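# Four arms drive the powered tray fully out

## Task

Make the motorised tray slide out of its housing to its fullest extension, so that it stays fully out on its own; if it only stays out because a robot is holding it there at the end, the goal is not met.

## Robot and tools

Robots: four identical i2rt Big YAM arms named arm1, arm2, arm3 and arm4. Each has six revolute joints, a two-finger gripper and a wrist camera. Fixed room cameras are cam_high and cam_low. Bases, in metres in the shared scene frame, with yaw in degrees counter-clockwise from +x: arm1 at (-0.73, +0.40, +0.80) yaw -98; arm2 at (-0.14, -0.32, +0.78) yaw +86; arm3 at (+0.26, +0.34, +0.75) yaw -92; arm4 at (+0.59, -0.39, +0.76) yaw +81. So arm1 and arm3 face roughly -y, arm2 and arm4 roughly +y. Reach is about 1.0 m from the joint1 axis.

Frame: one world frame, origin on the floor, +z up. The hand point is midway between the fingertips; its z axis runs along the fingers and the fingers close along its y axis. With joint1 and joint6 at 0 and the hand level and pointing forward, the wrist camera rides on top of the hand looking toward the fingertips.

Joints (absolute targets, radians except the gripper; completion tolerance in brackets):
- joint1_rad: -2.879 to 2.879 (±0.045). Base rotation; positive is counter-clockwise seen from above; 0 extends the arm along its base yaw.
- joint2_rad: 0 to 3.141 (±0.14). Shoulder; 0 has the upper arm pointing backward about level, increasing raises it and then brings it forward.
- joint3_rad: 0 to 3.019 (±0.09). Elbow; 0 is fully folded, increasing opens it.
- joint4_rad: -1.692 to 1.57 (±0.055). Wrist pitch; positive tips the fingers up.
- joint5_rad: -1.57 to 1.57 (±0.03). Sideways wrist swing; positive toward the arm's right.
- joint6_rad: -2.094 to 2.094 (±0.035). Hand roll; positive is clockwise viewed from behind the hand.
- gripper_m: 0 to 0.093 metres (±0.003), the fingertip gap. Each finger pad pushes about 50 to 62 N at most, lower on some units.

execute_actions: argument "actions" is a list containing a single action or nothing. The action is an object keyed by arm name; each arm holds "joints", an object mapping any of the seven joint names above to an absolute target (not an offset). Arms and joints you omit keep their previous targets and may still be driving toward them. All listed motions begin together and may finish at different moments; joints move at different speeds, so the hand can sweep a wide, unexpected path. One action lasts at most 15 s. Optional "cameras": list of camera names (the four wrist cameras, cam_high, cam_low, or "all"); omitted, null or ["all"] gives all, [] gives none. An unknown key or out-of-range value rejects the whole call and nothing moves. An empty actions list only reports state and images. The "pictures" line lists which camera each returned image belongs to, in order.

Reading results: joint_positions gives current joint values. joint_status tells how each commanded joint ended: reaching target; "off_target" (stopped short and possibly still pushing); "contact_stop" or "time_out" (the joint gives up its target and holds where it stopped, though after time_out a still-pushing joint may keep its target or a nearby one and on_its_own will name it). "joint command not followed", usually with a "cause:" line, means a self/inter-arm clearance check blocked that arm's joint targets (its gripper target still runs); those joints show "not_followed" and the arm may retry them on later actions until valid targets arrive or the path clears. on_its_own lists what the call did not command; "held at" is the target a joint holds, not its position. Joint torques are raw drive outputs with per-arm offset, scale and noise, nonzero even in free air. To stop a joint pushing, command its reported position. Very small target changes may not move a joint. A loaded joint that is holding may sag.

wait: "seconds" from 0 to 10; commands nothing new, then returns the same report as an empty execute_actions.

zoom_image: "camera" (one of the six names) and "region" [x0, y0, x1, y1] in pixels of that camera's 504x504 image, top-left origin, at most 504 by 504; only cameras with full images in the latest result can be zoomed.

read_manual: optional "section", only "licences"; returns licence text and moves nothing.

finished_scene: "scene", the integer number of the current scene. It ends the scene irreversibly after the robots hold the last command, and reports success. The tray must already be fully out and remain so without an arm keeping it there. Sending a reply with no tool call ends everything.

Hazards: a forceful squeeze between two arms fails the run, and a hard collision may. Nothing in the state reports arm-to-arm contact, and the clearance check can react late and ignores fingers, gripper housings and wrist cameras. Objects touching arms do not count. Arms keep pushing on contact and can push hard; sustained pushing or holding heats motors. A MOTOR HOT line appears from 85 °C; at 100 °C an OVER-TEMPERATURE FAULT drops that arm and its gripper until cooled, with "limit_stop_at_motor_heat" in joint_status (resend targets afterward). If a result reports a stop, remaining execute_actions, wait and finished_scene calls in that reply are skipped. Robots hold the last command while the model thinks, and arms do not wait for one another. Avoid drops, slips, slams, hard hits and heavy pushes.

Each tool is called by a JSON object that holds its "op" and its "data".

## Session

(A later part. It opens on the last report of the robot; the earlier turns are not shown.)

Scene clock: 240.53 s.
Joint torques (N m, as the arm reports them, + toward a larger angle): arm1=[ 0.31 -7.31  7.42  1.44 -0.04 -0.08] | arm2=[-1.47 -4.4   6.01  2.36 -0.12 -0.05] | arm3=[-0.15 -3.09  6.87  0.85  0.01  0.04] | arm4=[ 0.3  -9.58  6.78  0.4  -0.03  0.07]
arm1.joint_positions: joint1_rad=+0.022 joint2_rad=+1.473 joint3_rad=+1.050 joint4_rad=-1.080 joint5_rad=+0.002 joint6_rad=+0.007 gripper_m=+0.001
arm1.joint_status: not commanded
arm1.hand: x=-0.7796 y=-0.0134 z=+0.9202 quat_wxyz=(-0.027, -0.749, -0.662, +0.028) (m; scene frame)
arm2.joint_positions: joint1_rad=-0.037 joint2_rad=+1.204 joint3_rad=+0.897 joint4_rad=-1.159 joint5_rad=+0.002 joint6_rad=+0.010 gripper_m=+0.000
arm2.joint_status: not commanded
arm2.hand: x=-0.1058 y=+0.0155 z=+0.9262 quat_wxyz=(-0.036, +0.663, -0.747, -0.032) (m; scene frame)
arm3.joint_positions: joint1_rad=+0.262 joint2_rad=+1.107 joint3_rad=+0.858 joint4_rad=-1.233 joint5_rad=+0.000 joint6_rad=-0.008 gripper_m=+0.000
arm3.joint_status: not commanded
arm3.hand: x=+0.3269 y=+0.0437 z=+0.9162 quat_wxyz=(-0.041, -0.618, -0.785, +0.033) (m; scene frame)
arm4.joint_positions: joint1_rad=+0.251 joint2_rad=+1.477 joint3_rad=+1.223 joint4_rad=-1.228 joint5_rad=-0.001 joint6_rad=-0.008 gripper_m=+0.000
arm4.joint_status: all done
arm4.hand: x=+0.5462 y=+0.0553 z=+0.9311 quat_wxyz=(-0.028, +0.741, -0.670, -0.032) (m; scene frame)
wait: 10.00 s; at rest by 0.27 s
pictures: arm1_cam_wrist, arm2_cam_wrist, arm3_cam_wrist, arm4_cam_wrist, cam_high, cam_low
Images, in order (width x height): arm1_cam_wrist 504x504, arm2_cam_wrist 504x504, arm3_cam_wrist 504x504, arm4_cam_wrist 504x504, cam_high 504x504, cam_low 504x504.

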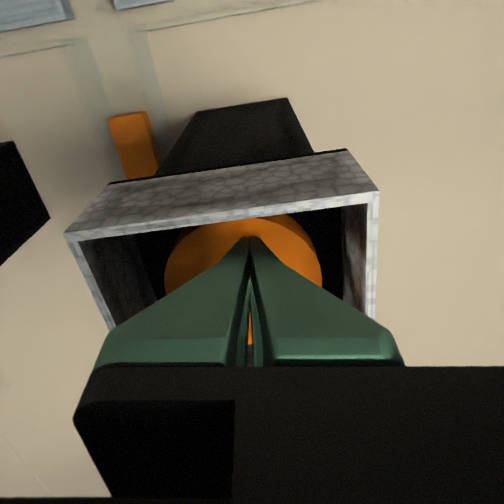

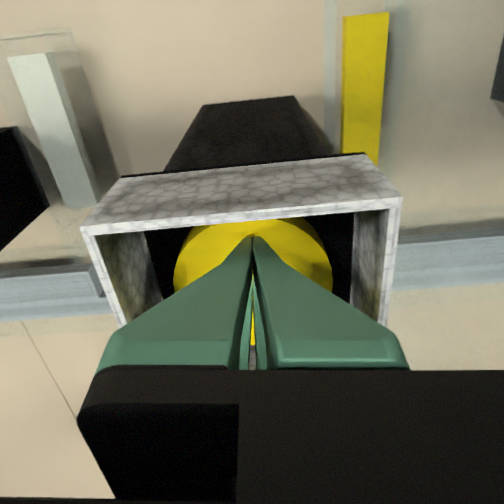

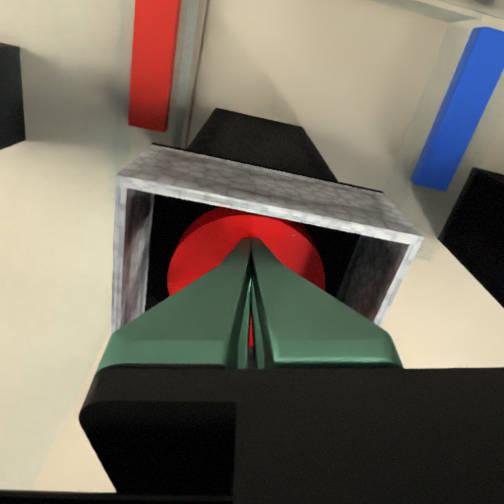

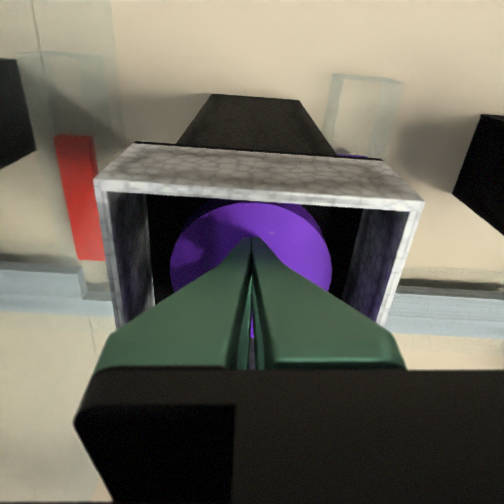

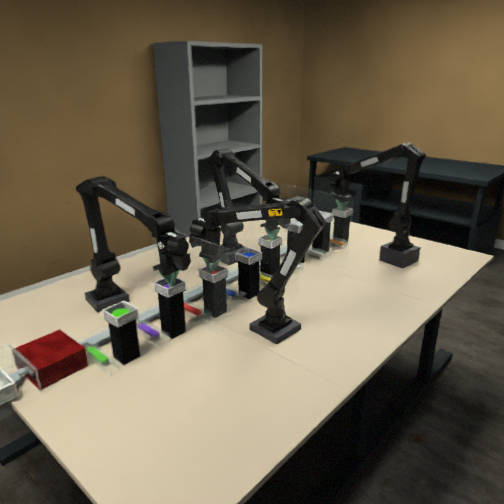

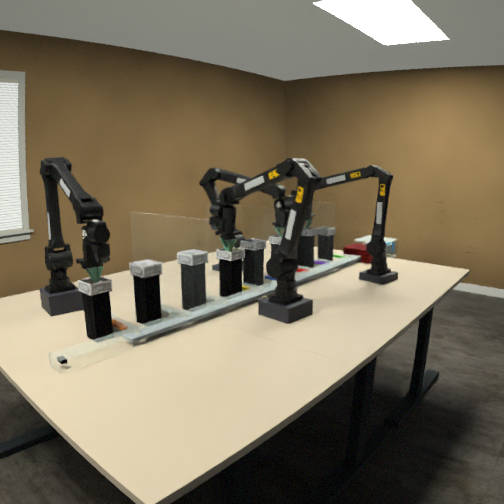

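{"op": "execute_actions", "data": {"actions": [{"arm1":{"joints":{"joint2_rad":1.42,"joint3_rad":1.1}},"arm2":{"joints":{"joint2_rad":1.16,"joint3_rad":0.94}},"arm3":{"joints":{"joint2_rad":1.06,"joint3_rad":0.9}},"arm4":{"joints":{"joint2_rad":1.43,"joint3_rad":1.27}}}], "cameras": []}}

{"op": "finished_scene", "data": {"scene": 2}}

Scene clock: 245.07 s.
Joint torques (N m, as the arm reports them, + toward a larger angle): arm1=[ 0.5  -9.29 12.95  1.05 -0.05 -0.09] | arm2=[-1.46 -7.87 13.88  1.47 -0.12 -0.05] | arm3=[-0.12 -4.82 14.78  0.76  0.01  0.04] | arm4=[  0.36 -12.07  14.37   0.32  -0.03   0.07]
arm1.joint_positions: joint1_rad=+0.022 joint2_rad=+1.424 joint3_rad=+1.060 joint4_rad=-1.069 joint5_rad=+0.002 joint6_rad=+0.007 gripper_m=+0.001
arm1.joint_status: all done
arm1.hand: x=-0.7805 y=-0.0200 z=+0.9439 quat_wxyz=(-0.050, -0.747, -0.661, +0.054) (m; scene frame)
arm2.joint_positions: joint1_rad=-0.037 joint2_rad=+1.162 joint3_rad=+0.899 joint4_rad=-1.139 joint5_rad=+0.002 joint6_rad=+0.010 gripper_m=+0.000
arm2.joint_status: all done
arm2.hand: x=-0.1053 y=+0.0199 z=+0.9406 quat_wxyz=(-0.059, +0.662, -0.745, -0.053) (m; scene frame)
arm3.joint_positions: joint1_rad=+0.262 joint2_rad=+1.057 joint3_rad=+0.860 joint4_rad=-1.229 joint5_rad=+0.000 joint6_rad=-0.008 gripper_m=+0.000
arm3.joint_status: all done
arm3.hand: x=+0.3268 y=+0.0442 z=+0.9311 quat_wxyz=(-0.063, -0.616, -0.783, +0.050) (m; scene frame)
arm4.joint_positions: joint1_rad=+0.251 joint2_rad=+1.435 joint3_rad=+1.224 joint4_rad=-1.224 joint5_rad=-0.001 joint6_rad=-0.008 gripper_m=+0.000
arm4.joint_status: all done
arm4.hand: x=+0.5464 y=+0.0541 z=+0.9492 quat_wxyz=(-0.043, +0.740, -0.669, -0.049) (m; scene frame)
pictures: none
No camera images: the call's "cameras" was empty. Leave "cameras" out to get every camera's image.

The scene is finished: the task was done.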